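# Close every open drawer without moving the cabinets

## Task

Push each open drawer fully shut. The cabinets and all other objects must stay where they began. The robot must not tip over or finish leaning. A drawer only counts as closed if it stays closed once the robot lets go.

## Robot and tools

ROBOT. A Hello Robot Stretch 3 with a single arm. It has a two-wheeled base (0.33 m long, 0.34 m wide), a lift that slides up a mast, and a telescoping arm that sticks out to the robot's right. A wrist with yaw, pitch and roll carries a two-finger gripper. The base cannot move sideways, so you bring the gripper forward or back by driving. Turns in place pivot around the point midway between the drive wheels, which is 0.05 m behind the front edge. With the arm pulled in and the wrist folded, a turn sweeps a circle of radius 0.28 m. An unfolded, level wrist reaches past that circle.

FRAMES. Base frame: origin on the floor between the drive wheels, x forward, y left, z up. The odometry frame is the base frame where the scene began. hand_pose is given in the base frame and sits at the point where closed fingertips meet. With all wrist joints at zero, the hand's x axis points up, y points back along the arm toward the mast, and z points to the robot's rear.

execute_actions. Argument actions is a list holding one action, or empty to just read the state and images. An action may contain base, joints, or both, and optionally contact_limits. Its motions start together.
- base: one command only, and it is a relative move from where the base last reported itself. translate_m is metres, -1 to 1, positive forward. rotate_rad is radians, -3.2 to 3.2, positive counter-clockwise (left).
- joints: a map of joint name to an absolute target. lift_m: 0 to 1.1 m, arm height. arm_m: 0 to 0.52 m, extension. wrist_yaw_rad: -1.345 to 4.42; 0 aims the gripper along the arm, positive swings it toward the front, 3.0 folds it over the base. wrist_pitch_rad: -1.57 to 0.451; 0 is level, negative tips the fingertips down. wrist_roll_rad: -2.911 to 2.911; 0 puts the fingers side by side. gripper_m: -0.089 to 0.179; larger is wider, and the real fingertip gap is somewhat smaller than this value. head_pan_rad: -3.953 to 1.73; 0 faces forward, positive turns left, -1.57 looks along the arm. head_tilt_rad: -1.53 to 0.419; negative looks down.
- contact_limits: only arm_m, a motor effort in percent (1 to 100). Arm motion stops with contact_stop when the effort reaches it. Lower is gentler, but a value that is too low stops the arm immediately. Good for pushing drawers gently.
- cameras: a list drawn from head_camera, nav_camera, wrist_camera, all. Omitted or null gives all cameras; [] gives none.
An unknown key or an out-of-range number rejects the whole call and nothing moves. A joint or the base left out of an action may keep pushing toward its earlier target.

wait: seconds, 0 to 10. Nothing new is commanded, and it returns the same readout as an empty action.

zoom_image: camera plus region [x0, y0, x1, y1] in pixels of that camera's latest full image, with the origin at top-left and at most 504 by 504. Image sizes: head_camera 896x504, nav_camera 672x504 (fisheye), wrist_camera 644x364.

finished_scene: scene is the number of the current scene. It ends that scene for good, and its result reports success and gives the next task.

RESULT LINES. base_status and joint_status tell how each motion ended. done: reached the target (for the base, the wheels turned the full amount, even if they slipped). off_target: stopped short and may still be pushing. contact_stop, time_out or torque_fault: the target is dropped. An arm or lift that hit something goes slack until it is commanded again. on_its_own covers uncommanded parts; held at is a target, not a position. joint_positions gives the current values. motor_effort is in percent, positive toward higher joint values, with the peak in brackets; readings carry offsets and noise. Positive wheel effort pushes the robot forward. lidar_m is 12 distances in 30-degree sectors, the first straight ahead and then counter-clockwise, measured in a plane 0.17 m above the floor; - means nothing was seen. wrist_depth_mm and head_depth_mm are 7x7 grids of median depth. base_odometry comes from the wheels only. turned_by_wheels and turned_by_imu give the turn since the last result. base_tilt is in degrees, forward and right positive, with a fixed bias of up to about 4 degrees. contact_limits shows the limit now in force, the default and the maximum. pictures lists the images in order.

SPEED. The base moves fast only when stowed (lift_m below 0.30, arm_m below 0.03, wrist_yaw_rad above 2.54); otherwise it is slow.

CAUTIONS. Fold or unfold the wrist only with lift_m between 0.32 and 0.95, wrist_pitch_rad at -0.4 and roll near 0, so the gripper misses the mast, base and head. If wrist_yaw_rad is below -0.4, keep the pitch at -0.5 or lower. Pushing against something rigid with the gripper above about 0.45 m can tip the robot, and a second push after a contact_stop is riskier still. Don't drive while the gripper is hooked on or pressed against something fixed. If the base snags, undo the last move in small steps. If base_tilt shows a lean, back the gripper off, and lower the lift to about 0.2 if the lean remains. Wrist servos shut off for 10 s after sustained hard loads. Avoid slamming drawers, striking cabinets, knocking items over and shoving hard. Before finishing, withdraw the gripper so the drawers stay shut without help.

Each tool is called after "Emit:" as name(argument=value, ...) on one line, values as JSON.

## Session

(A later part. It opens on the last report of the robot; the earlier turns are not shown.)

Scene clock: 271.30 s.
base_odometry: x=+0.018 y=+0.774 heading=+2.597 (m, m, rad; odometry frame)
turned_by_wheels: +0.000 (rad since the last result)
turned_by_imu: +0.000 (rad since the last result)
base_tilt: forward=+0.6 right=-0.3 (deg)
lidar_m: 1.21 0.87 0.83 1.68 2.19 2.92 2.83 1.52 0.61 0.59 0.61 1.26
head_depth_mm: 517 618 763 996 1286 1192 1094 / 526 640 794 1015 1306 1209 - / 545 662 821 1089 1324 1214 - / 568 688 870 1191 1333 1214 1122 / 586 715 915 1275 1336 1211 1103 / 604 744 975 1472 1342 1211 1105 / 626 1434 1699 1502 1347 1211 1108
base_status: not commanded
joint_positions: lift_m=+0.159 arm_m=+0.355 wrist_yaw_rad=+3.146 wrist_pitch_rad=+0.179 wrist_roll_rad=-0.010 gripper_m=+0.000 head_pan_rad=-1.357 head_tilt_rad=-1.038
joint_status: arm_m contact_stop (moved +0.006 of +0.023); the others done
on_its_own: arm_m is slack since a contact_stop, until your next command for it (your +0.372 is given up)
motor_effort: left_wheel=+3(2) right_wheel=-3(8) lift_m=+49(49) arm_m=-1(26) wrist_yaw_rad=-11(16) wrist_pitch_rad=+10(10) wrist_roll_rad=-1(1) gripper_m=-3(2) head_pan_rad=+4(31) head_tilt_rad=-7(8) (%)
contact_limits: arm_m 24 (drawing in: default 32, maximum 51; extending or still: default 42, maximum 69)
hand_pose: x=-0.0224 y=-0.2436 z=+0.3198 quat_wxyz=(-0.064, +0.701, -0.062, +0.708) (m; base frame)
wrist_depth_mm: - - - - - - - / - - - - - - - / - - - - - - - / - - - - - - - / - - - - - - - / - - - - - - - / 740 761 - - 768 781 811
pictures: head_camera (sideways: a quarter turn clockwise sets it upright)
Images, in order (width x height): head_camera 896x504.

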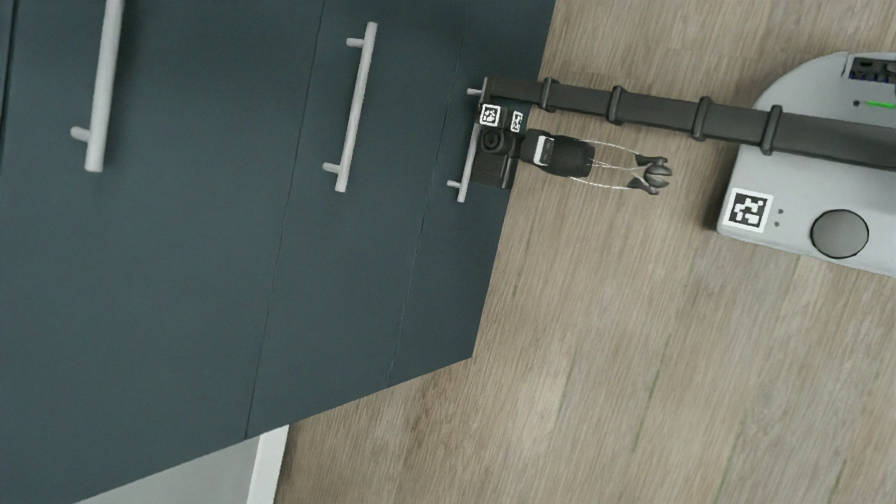

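Emit:
execute_actions(actions=[{"base": {"translate_m": -0.30}, "joints": {"arm_m": 0.01, "wrist_yaw_rad": 3.11, "wrist_pitch_rad": -0.4, "lift_m": 0.292, "head_pan_rad": -1.45, "head_tilt_rad": -0.95}}], cameras=["head_camera"])

Emit:
execute_actions(actions=[{"base": {"rotate_rad": 0.15}, "joints": {"head_pan_rad": -2.3}}], cameras=[])

Emit:
execute_actions(actions=[{"base": {"translate_m": -1.0}, "joints": {"head_pan_rad": -3.2, "head_tilt_rad": -0.6}}], cameras=["head_camera"])

Scene clock: 303.47 s.
base_odometry: x=+0.274 y=+0.618 heading=+2.597 (m, m, rad; odometry frame)
turned_by_wheels: +0.000 (rad since the last result)
turned_by_imu: +0.001 (rad since the last result)
base_tilt: forward=+0.7 right=-0.4 (deg)
lidar_m: 1.50 1.06 1.17 1.82 2.19 2.96 2.54 1.51 0.61 0.59 0.61 0.84
head_depth_mm: 533 589 713 1473 1373 1221 1100 / 537 600 731 932 1306 1220 - / 544 615 752 968 1307 1244 - / 556 629 774 1004 1334 1247 1113 / 566 645 798 1043 1338 1229 1107 / 572 661 822 1088 1365 1236 1108 / 578 677 850 1127 1392 1239 1109
base_status: done
joint_positions: lift_m=+0.291 arm_m=+0.010 wrist_yaw_rad=+3.111 wrist_pitch_rad=-0.412 wrist_roll_rad=-0.010 gripper_m=+0.000 head_pan_rad=-1.443 head_tilt_rad=-0.952
joint_status: all done
motor_effort: left_wheel=+2(6) right_wheel=-2(14) lift_m=+50(56) arm_m=-6(6) wrist_yaw_rad=-1(11) wrist_pitch_rad=+6(9) wrist_roll_rad=-1(1) gripper_m=-3(2) head_pan_rad=-4(18) head_tilt_rad=+1(10) (%)
hand_pose: x=-0.0144 y=+0.0697 z=+0.3052 quat_wxyz=(+0.155, +0.691, +0.135, +0.693) (m; base frame)
wrist_depth_mm: - - - - - - 904 / - - - - - - 926 / - - - - - - 941 / 754 789 781 796 823 835 849 / 599 614 615 687 646 655 680 / 499 525 - - 529 537 549 / 444 - - - 453 453 463
pictures: head_camera (sideways: a quarter turn clockwise sets it upright)
Images, in order (width x height): head_camera 896x504.

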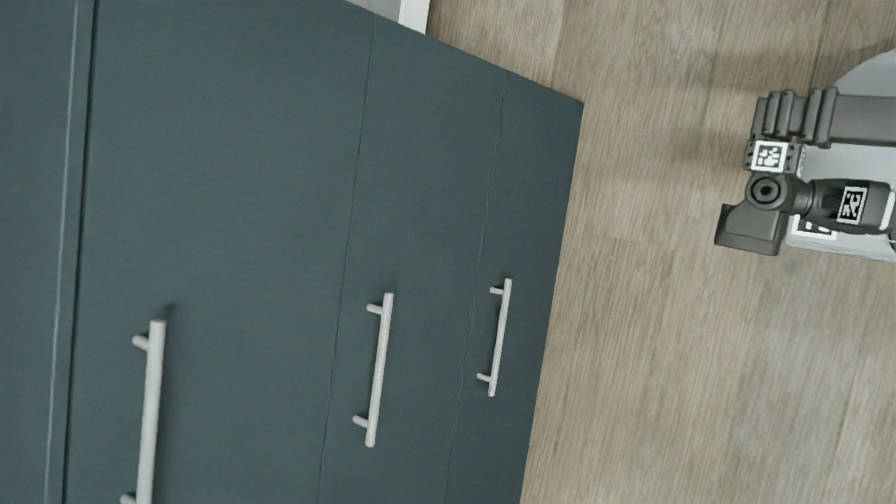

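Scene clock: 304.70 s.
base_odometry: x=+0.274 y=+0.618 heading=+2.747 (m, m, rad; odometry frame)
turned_by_wheels: +0.150 (rad since the last result)
turned_by_imu: +0.151 (rad since the last result)
base_tilt: forward=+0.8 right=-0.4 (deg)
lidar_m: 1.51 1.06 1.75 2.12 2.96 2.96 2.54 1.33 0.60 0.59 0.65 1.52
head_depth_mm: 1358 1682 1822 1564 1375 1216 - / 1272 1536 1785 1565 1370 1218 - / 1195 1429 1720 1573 1376 1248 - / 1129 1331 1635 1585 1382 1257 - / 1062 1250 1508 1513 1333 1230 1077 / 988 663 757 919 1201 1229 1108 / 544 590 693 842 1071 1231 1116
base_status: done
joint_positions: lift_m=+0.291 arm_m=+0.010 wrist_yaw_rad=+3.111 wrist_pitch_rad=-0.412 wrist_roll_rad=-0.010 gripper_m=+0.000 head_pan_rad=-2.293 head_tilt_rad=-0.951
joint_status: all done
motor_effort: left_wheel=-2(6) right_wheel=+3(7) lift_m=+50(50) arm_m=-5(6) wrist_yaw_rad=+0(1) wrist_pitch_rad=+6(6) wrist_roll_rad=-1(0) gripper_m=-3(2) head_pan_rad=-5(51) head_tilt_rad=+1(1) (%)
hand_pose: x=-0.0144 y=+0.0697 z=+0.3052 quat_wxyz=(+0.155, +0.691, +0.135, +0.693) (m; base frame)
wrist_depth_mm: - - - - - - - / - - - - - - - / - - - - - - - / 758 768 777 813 825 841 864 / 607 618 618 690 649 650 663 / 501 527 - - 535 540 542 / 447 - - - 450 456 462
pictures: none
No camera images: the call's "cameras" was empty. Leave "cameras" out to get every camera's image.

Scene clock: 309.70 s.
base_odometry: x=+1.197 y=+0.233 heading=+2.746 (m, m, rad; odometry frame)
turned_by_wheels: +0.000 (rad since the last result)
turned_by_imu: +0.003 (rad since the last result)
base_tilt: forward=+0.7 right=-0.4 (deg)
lidar_m: 2.00 2.02 2.29 2.33 2.18 2.17 1.55 1.12 0.92 0.91 1.00 0.93
head_depth_mm: 1862 2054 2289 2277 1759 1433 1214 / 1886 2068 1896 2025 1760 1442 1215 / 1937 2077 1639 1490 1750 1439 1219 / 1958 2174 1825 1975 1775 1447 1219 / 2005 2228 2537 2302 1774 1442 1218 / 1999 2183 2359 2201 1770 1444 1221 / 1684 1752 1823 1903 1779 1445 1218
base_status: done
joint_positions: lift_m=+0.291 arm_m=+0.010 wrist_yaw_rad=+3.111 wrist_pitch_rad=-0.413 wrist_roll_rad=-0.010 gripper_m=+0.000 head_pan_rad=-3.193 head_tilt_rad=-0.605
joint_status: all done
motor_effort: left_wheel=-3(9) right_wheel=+3(7) lift_m=+49(50) arm_m=-6(6) wrist_yaw_rad=+0(1) wrist_pitch_rad=+6(6) wrist_roll_rad=+0(1) gripper_m=-3(2) head_pan_rad=-4(50) head_tilt_rad=+5(30) (%)
hand_pose: x=-0.0143 y=+0.0697 z=+0.3051 quat_wxyz=(+0.155, +0.691, +0.135, +0.693) (m; base frame)
wrist_depth_mm: - - - - - - - / - - - - - - - / - - - - - - - / 769 775 774 807 829 866 879 / 606 616 614 688 643 657 668 / 503 521 - - 538 538 546 / 449 - - - 452 460 460
pictures: head_camera (sideways: a quarter turn clockwise sets it upright)
Images, in order (width x height): head_camera 896x504.

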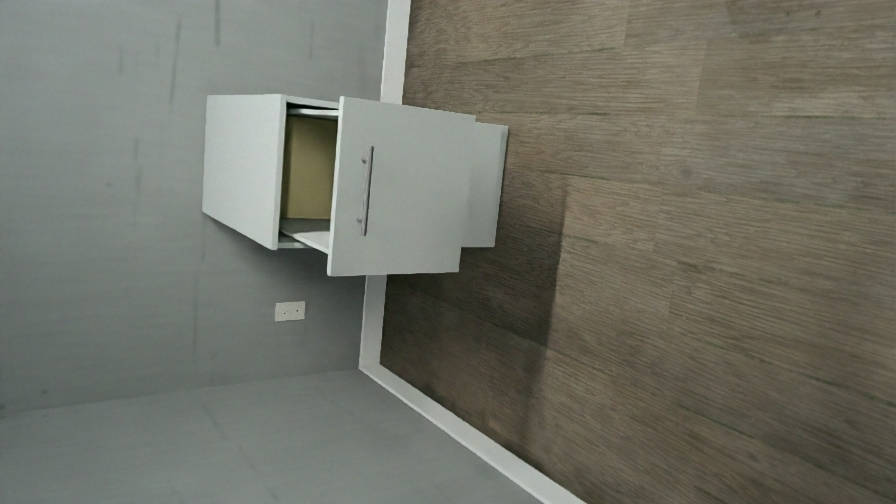

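Emit:
execute_actions(actions=[{"base": {"translate_m": -0.94}, "joints": {"head_pan_rad": -1.5, "head_tilt_rad": -1.0}}], cameras=["nav_camera"])

Scene clock: 325.47 s.
base_odometry: x=+2.065 y=-0.129 heading=+2.746 (m, m, rad; odometry frame)
turned_by_wheels: +0.000 (rad since the last result)
turned_by_imu: +0.003 (rad since the last result)
base_tilt: forward=+0.9 right=-0.3 (deg)
lidar_m: 2.92 2.98 2.74 2.29 1.62 0.64 0.64 0.91 0.75 0.75 0.83 1.32
head_depth_mm: 651 764 929 1185 1350 1205 1100 / 671 794 971 1253 1351 1227 - / 693 824 1019 1327 1360 1237 - / 716 859 1072 1413 1362 1235 1102 / 741 894 1122 1458 1362 1216 1104 / 767 935 1185 1493 1369 1226 1109 / 796 975 1257 1526 1369 1230 1112
base_status: done
joint_positions: lift_m=+0.291 arm_m=+0.010 wrist_yaw_rad=+3.111 wrist_pitch_rad=-0.413 wrist_roll_rad=-0.010 gripper_m=+0.000 head_pan_rad=-1.507 head_tilt_rad=-0.988
joint_status: all done
motor_effort: left_wheel=-3(10) right_wheel=+2(6) lift_m=+49(50) arm_m=-5(6) wrist_yaw_rad=-1(0) wrist_pitch_rad=+6(6) wrist_roll_rad=-1(1) gripper_m=-2(3) head_pan_rad=+3(51) head_tilt_rad=-7(40) (%)
hand_pose: x=-0.0143 y=+0.0697 z=+0.3051 quat_wxyz=(+0.155, +0.691, +0.135, +0.693) (m; base frame)
wrist_depth_mm: - - - - - - - / - - - - - - - / - - - - - - - / 749 796 780 812 825 832 888 / 600 616 620 674 644 660 667 / 506 524 - - 533 532 548 / 439 - - - 458 456 459
pictures: nav_camera (sideways: a quarter turn counterclockwise sets it upright)
Images, in order (width x height): nav_camera 672x504.

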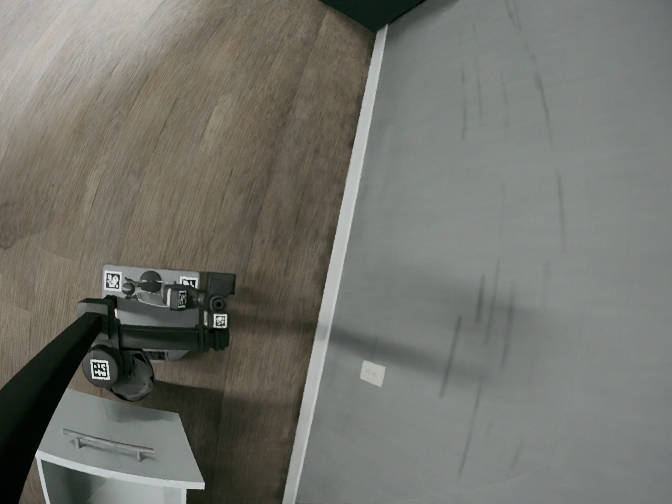

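Emit:
execute_actions(actions=[{"base": {"rotate_rad": -1.735}, "joints": {"arm_m": 0.026, "wrist_yaw_rad": 3.13, "head_pan_rad": -1.61}}], cameras=["head_camera"])

Scene clock: 331.23 s.
base_odometry: x=+2.065 y=-0.129 heading=+1.011 (m, m, rad; odometry frame)
turned_by_wheels: -1.735 (rad since the last result)
turned_by_imu: -1.742 (rad since the last result)
base_tilt: forward=+0.7 right=-0.5 (deg)
lidar_m: 0.75 0.78 1.09 1.76 2.91 2.74 2.29 1.64 0.65 0.64 1.04 0.77
head_depth_mm: 1166 882 846 828 750 1207 1100 / 1049 864 1129 1021 760 1230 - / 1054 869 1147 1041 773 1257 - / 1060 871 1129 1025 787 1254 1101 / 1254 1451 1708 1513 1296 1220 1105 / 1255 1498 1742 1541 1364 1222 1105 / 1263 1505 1707 1559 1366 1231 1108
base_status: done
joint_positions: lift_m=+0.291 arm_m=+0.026 wrist_yaw_rad=+3.129 wrist_pitch_rad=-0.413 wrist_roll_rad=-0.010 gripper_m=+0.000 head_pan_rad=-1.603 head_tilt_rad=-0.988
joint_status: all done
motor_effort: left_wheel=+2(10) right_wheel=-3(9) lift_m=+49(49) arm_m=+4(7) wrist_yaw_rad=+1(2) wrist_pitch_rad=+6(6) wrist_roll_rad=-1(1) gripper_m=-2(3) head_pan_rad=-4(21) head_tilt_rad=-8(8) (%)
hand_pose: x=-0.0184 y=+0.0544 z=+0.3051 quat_wxyz=(+0.149, +0.689, +0.141, +0.695) (m; base frame)
wrist_depth_mm: - - - - - - 864 / - - - - - - 870 / 996 - - - - - 876 / 748 785 791 818 825 840 820 / 622 612 618 681 638 655 674 / 502 531 - - 524 536 543 / 449 - - - 450 457 463
pictures: head_camera (sideways: a quarter turn clockwise sets it upright)
Images, in order (width x height): head_camera 896x504.

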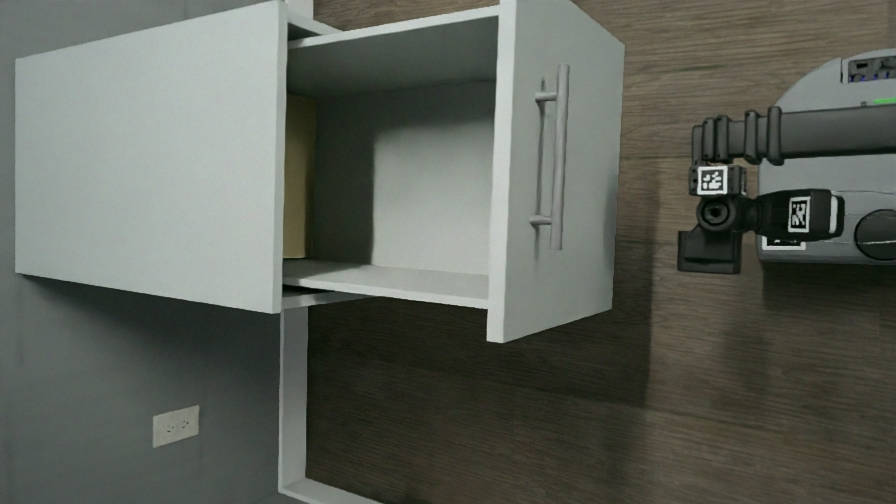

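Emit:
execute_actions(actions=[{"base": {"translate_m": -0.105}, "joints": {"arm_m": 0.118, "wrist_yaw_rad": 3.11}, "contact_limits": {"arm_m": 18}}], cameras=[])

Emit:
execute_actions(actions=[{"joints": {"arm_m": 0.418, "head_tilt_rad": -0.9}, "contact_limits": {"arm_m": 28}}], cameras=["head_camera"])

Scene clock: 352.53 s.
base_odometry: x=+2.009 y=-0.218 heading=+1.012 (m, m, rad; odometry frame)
turned_by_wheels: +0.000 (rad since the last result)
turned_by_imu: +0.000 (rad since the last result)
base_tilt: forward=+0.8 right=-0.3 (deg)
lidar_m: 0.85 0.89 1.24 1.78 2.88 2.65 2.18 1.55 1.36 0.63 0.66 0.88
head_depth_mm: 1219 1457 1691 1522 1348 1209 1098 / 1145 910 928 896 779 1207 - / 1053 868 1151 1041 713 1225 - / 1055 871 1156 1046 690 1221 1103 / 1094 874 994 1015 792 1219 1106 / 1252 1459 1710 826 864 1219 1107 / 1263 1505 1750 1543 1380 1230 1110
base_status: done
joint_positions: lift_m=+0.291 arm_m=+0.118 wrist_yaw_rad=+3.111 wrist_pitch_rad=-0.413 wrist_roll_rad=-0.010 gripper_m=+0.000 head_pan_rad=-1.604 head_tilt_rad=-0.988
joint_status: all done
motor_effort: left_wheel=+2(7) right_wheel=-2(9) lift_m=+49(49) arm_m=+6(6) wrist_yaw_rad=-1(2) wrist_pitch_rad=+6(6) wrist_roll_rad=+0(0) gripper_m=-2(2) head_pan_rad=-4(4) head_tilt_rad=-8(6) (%)
contact_limits: arm_m 18 (drawing in: default 32, maximum 51; extending or still: default 42, maximum 69)
hand_pose: x=-0.0144 y=-0.0376 z=+0.3051 quat_wxyz=(+0.155, +0.691, +0.135, +0.693) (m; base frame)
wrist_depth_mm: - - - - - - - / - - - - - - 979 / - - - - - - 961 / 758 768 778 795 825 840 848 / 607 647 - - 639 658 672 / 513 - - - 535 537 542 / 444 - - - 453 453 460
pictures: none
No camera images: the call's "cameras" was empty. Leave "cameras" out to get every camera's image.

Scene clock: 355.97 s.
base_odometry: x=+2.009 y=-0.218 heading=+1.011 (m, m, rad; odometry frame)
turned_by_wheels: +0.000 (rad since the last result)
turned_by_imu: +0.000 (rad since the last result)
base_tilt: forward=+0.8 right=-0.3 (deg)
lidar_m: 0.85 0.89 1.24 1.78 2.89 2.65 2.18 1.55 1.36 0.63 0.66 0.88
head_depth_mm: 1176 1380 1669 1622 1401 1233 1101 / 1174 1286 854 1521 1412 1239 1119 / 1161 996 826 914 1331 1238 1141 / 1166 1002 832 930 1337 1245 1130 / 1176 1008 841 968 1360 1249 1111 / 1208 1415 1622 1604 1423 1248 1116 / 1211 1428 1736 1669 1422 1250 1122
base_status: not commanded
joint_positions: lift_m=+0.291 arm_m=+0.417 wrist_yaw_rad=+3.114 wrist_pitch_rad=-0.413 wrist_roll_rad=-0.010 gripper_m=+0.000 head_pan_rad=-1.604 head_tilt_rad=-0.902
joint_status: all done
motor_effort: left_wheel=+1(2) right_wheel=+0(3) lift_m=+49(49) arm_m=+7(14) wrist_yaw_rad=-3(3) wrist_pitch_rad=+6(6) wrist_roll_rad=-1(1) gripper_m=-3(2) head_pan_rad=-4(4) head_tilt_rad=+0(14) (%)
contact_limits: arm_m 28 (drawing in: default 32, maximum 51; extending or still: default 42, maximum 69)
hand_pose: x=-0.0151 y=-0.3375 z=+0.3051 quat_wxyz=(+0.154, +0.690, +0.136, +0.694) (m; base frame)
wrist_depth_mm: - - - - - - 975 / - - - - - - 989 / - - - - - - 942 / 760 818 - 825 832 841 858 / 615 615 - - 651 647 674 / 503 508 - - 532 537 543 / 435 435 439 442 448 456 466
pictures: head_camera (sideways: a quarter turn clockwise sets it upright)
Images, in order (width x height): head_camera 896x504.

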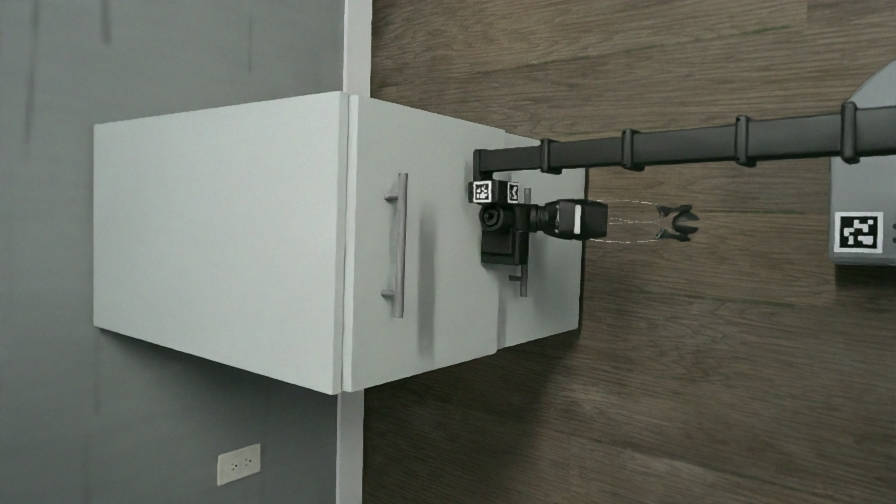

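About 1.5 cm remain.

Emit:
execute_actions(actions=[{"joints": {"arm_m": 0.44}, "contact_limits": {"arm_m": 18}}], cameras=["head_camera"])

Scene clock: 358.67 s.
base_odometry: x=+2.009 y=-0.218 heading=+1.011 (m, m, rad; odometry frame)
turned_by_wheels: +0.000 (rad since the last result)
turned_by_imu: +0.000 (rad since the last result)
base_tilt: forward=+0.7 right=-0.3 (deg)
lidar_m: 0.85 0.89 1.25 1.79 2.88 2.65 2.18 1.55 1.36 0.63 0.66 0.88
head_depth_mm: 1172 1368 1667 1627 1401 1235 1102 / 1179 1282 858 1565 1406 1240 1122 / 1160 1000 836 934 1324 1237 1144 / 1166 1007 839 949 1338 1246 1133 / 1177 1008 841 996 1354 1244 1114 / 1203 1410 1623 1623 1430 1251 1114 / 1210 1423 1733 1662 1424 1255 1117
base_status: not commanded
joint_positions: lift_m=+0.291 arm_m=+0.432 wrist_yaw_rad=+3.115 wrist_pitch_rad=-0.413 wrist_roll_rad=-0.009 gripper_m=+0.000 head_pan_rad=-1.604 head_tilt_rad=-0.901
joint_status: arm_m contact_stop (moved +0.015 of +0.023)
on_its_own: arm_m is slack since a contact_stop, until your next command for it (your +0.440 is given up)
motor_effort: left_wheel=-1(4) right_wheel=+1(9) lift_m=+49(49) arm_m=+0(21) wrist_yaw_rad=-3(7) wrist_pitch_rad=+6(7) wrist_roll_rad=-1(1) gripper_m=-3(3) head_pan_rad=-4(5) head_tilt_rad=+0(1) (%)
contact_limits: arm_m 18 (drawing in: default 32, maximum 51; extending or still: default 42, maximum 69)
hand_pose: x=-0.0154 y=-0.3523 z=+0.3050 quat_wxyz=(+0.154, +0.690, +0.137, +0.694) (m; base frame)
wrist_depth_mm: - - - - - - 989 / - - - - - - 960 / - - - - - - 961 / 754 784 - 812 828 852 857 / 614 607 - - 645 659 666 / 498 504 - - 539 539 547 / 428 436 440 440 452 459 465
pictures: head_camera (sideways: a quarter turn clockwise sets it upright)
Images, in order (width x height): head_camera 896x504.

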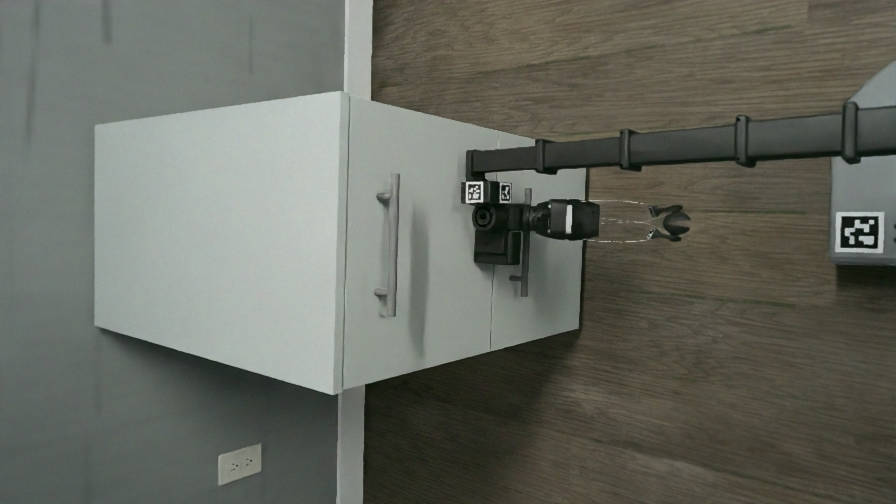

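Emit:
execute_actions(actions=[{"joints": {"arm_m": 0.39}}], cameras=["head_camera", "wrist_camera"])

Emit:
zoom_image(camera="head_camera", region=[320, 300, 590, 410])

Scene clock: 363.70 s.
base_odometry: x=+2.009 y=-0.218 heading=+1.011 (m, m, rad; odometry frame)
turned_by_wheels: +0.000 (rad since the last result)
turned_by_imu: +0.000 (rad since the last result)
base_tilt: forward=+0.8 right=-0.2 (deg)
lidar_m: 0.85 0.89 1.24 1.78 2.88 2.66 2.18 1.55 1.36 0.63 0.66 0.88
head_depth_mm: 1172 1379 1661 1623 1408 1238 1103 / 1175 1287 856 1552 1407 1235 1127 / 1161 1000 834 939 1331 1240 1147 / 1169 1003 842 978 1336 1241 1129 / 1174 1007 842 995 1355 1252 1113 / 1199 1413 1618 1614 1417 1252 1113 / 1211 1423 1720 1651 1427 1257 1119
base_status: not commanded
joint_positions: lift_m=+0.291 arm_m=+0.390 wrist_yaw_rad=+3.112 wrist_pitch_rad=-0.413 wrist_roll_rad=-0.009 gripper_m=+0.000 head_pan_rad=-1.604 head_tilt_rad=-0.901
joint_status: all done
motor_effort: left_wheel=+1(1) right_wheel=-1(2) lift_m=+49(49) arm_m=-5(7) wrist_yaw_rad=-1(4) wrist_pitch_rad=+6(6) wrist_roll_rad=+0(1) gripper_m=-1(3) head_pan_rad=-4(4) head_tilt_rad=+2(1) (%)
hand_pose: x=-0.0145 y=-0.3104 z=+0.3050 quat_wxyz=(+0.155, +0.691, +0.136, +0.693) (m; base frame)
wrist_depth_mm: - - - - - - 972 / - - - - - - 969 / - - - - - - 972 / 749 793 - 840 827 816 854 / 602 621 - - 644 658 667 / 504 507 - - 535 536 547 / 430 437 421 434 451 449 464
pictures: head_camera (sideways: a quarter turn clockwise sets it upright), wrist_camera
Images, in order (width x height): head_camera 896x504, wrist_camera 644x364.

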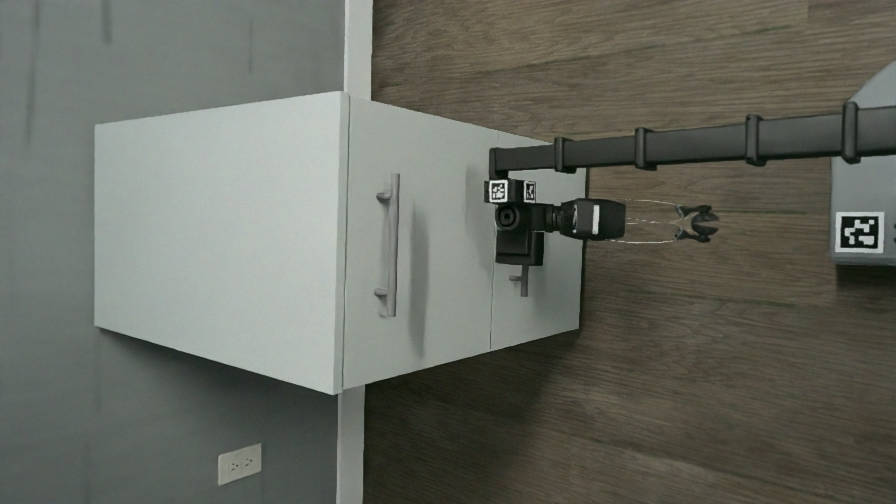

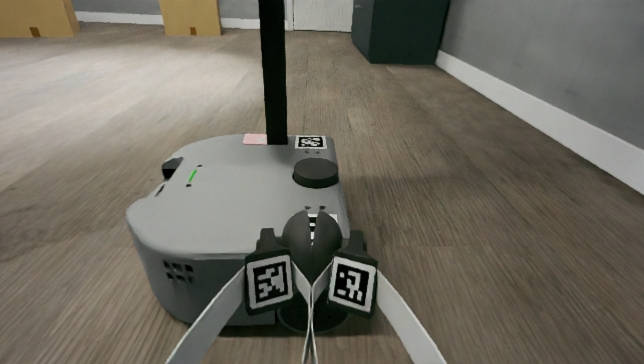

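Region (320, 300, 590, 410) of head_camera's 896x504 image, scaled by 1.867, with more detail than that image has; it fills the top 205 rows of this view, and the rest is white.

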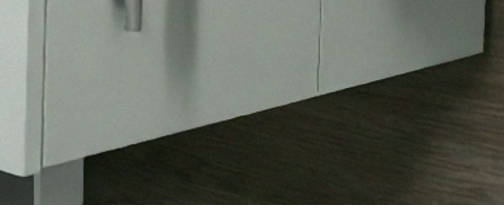

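All three drawers are flush and the arm is clear of the cabinet.

Emit:
finished_scene(scene=2)

The scene is finished: the task was done.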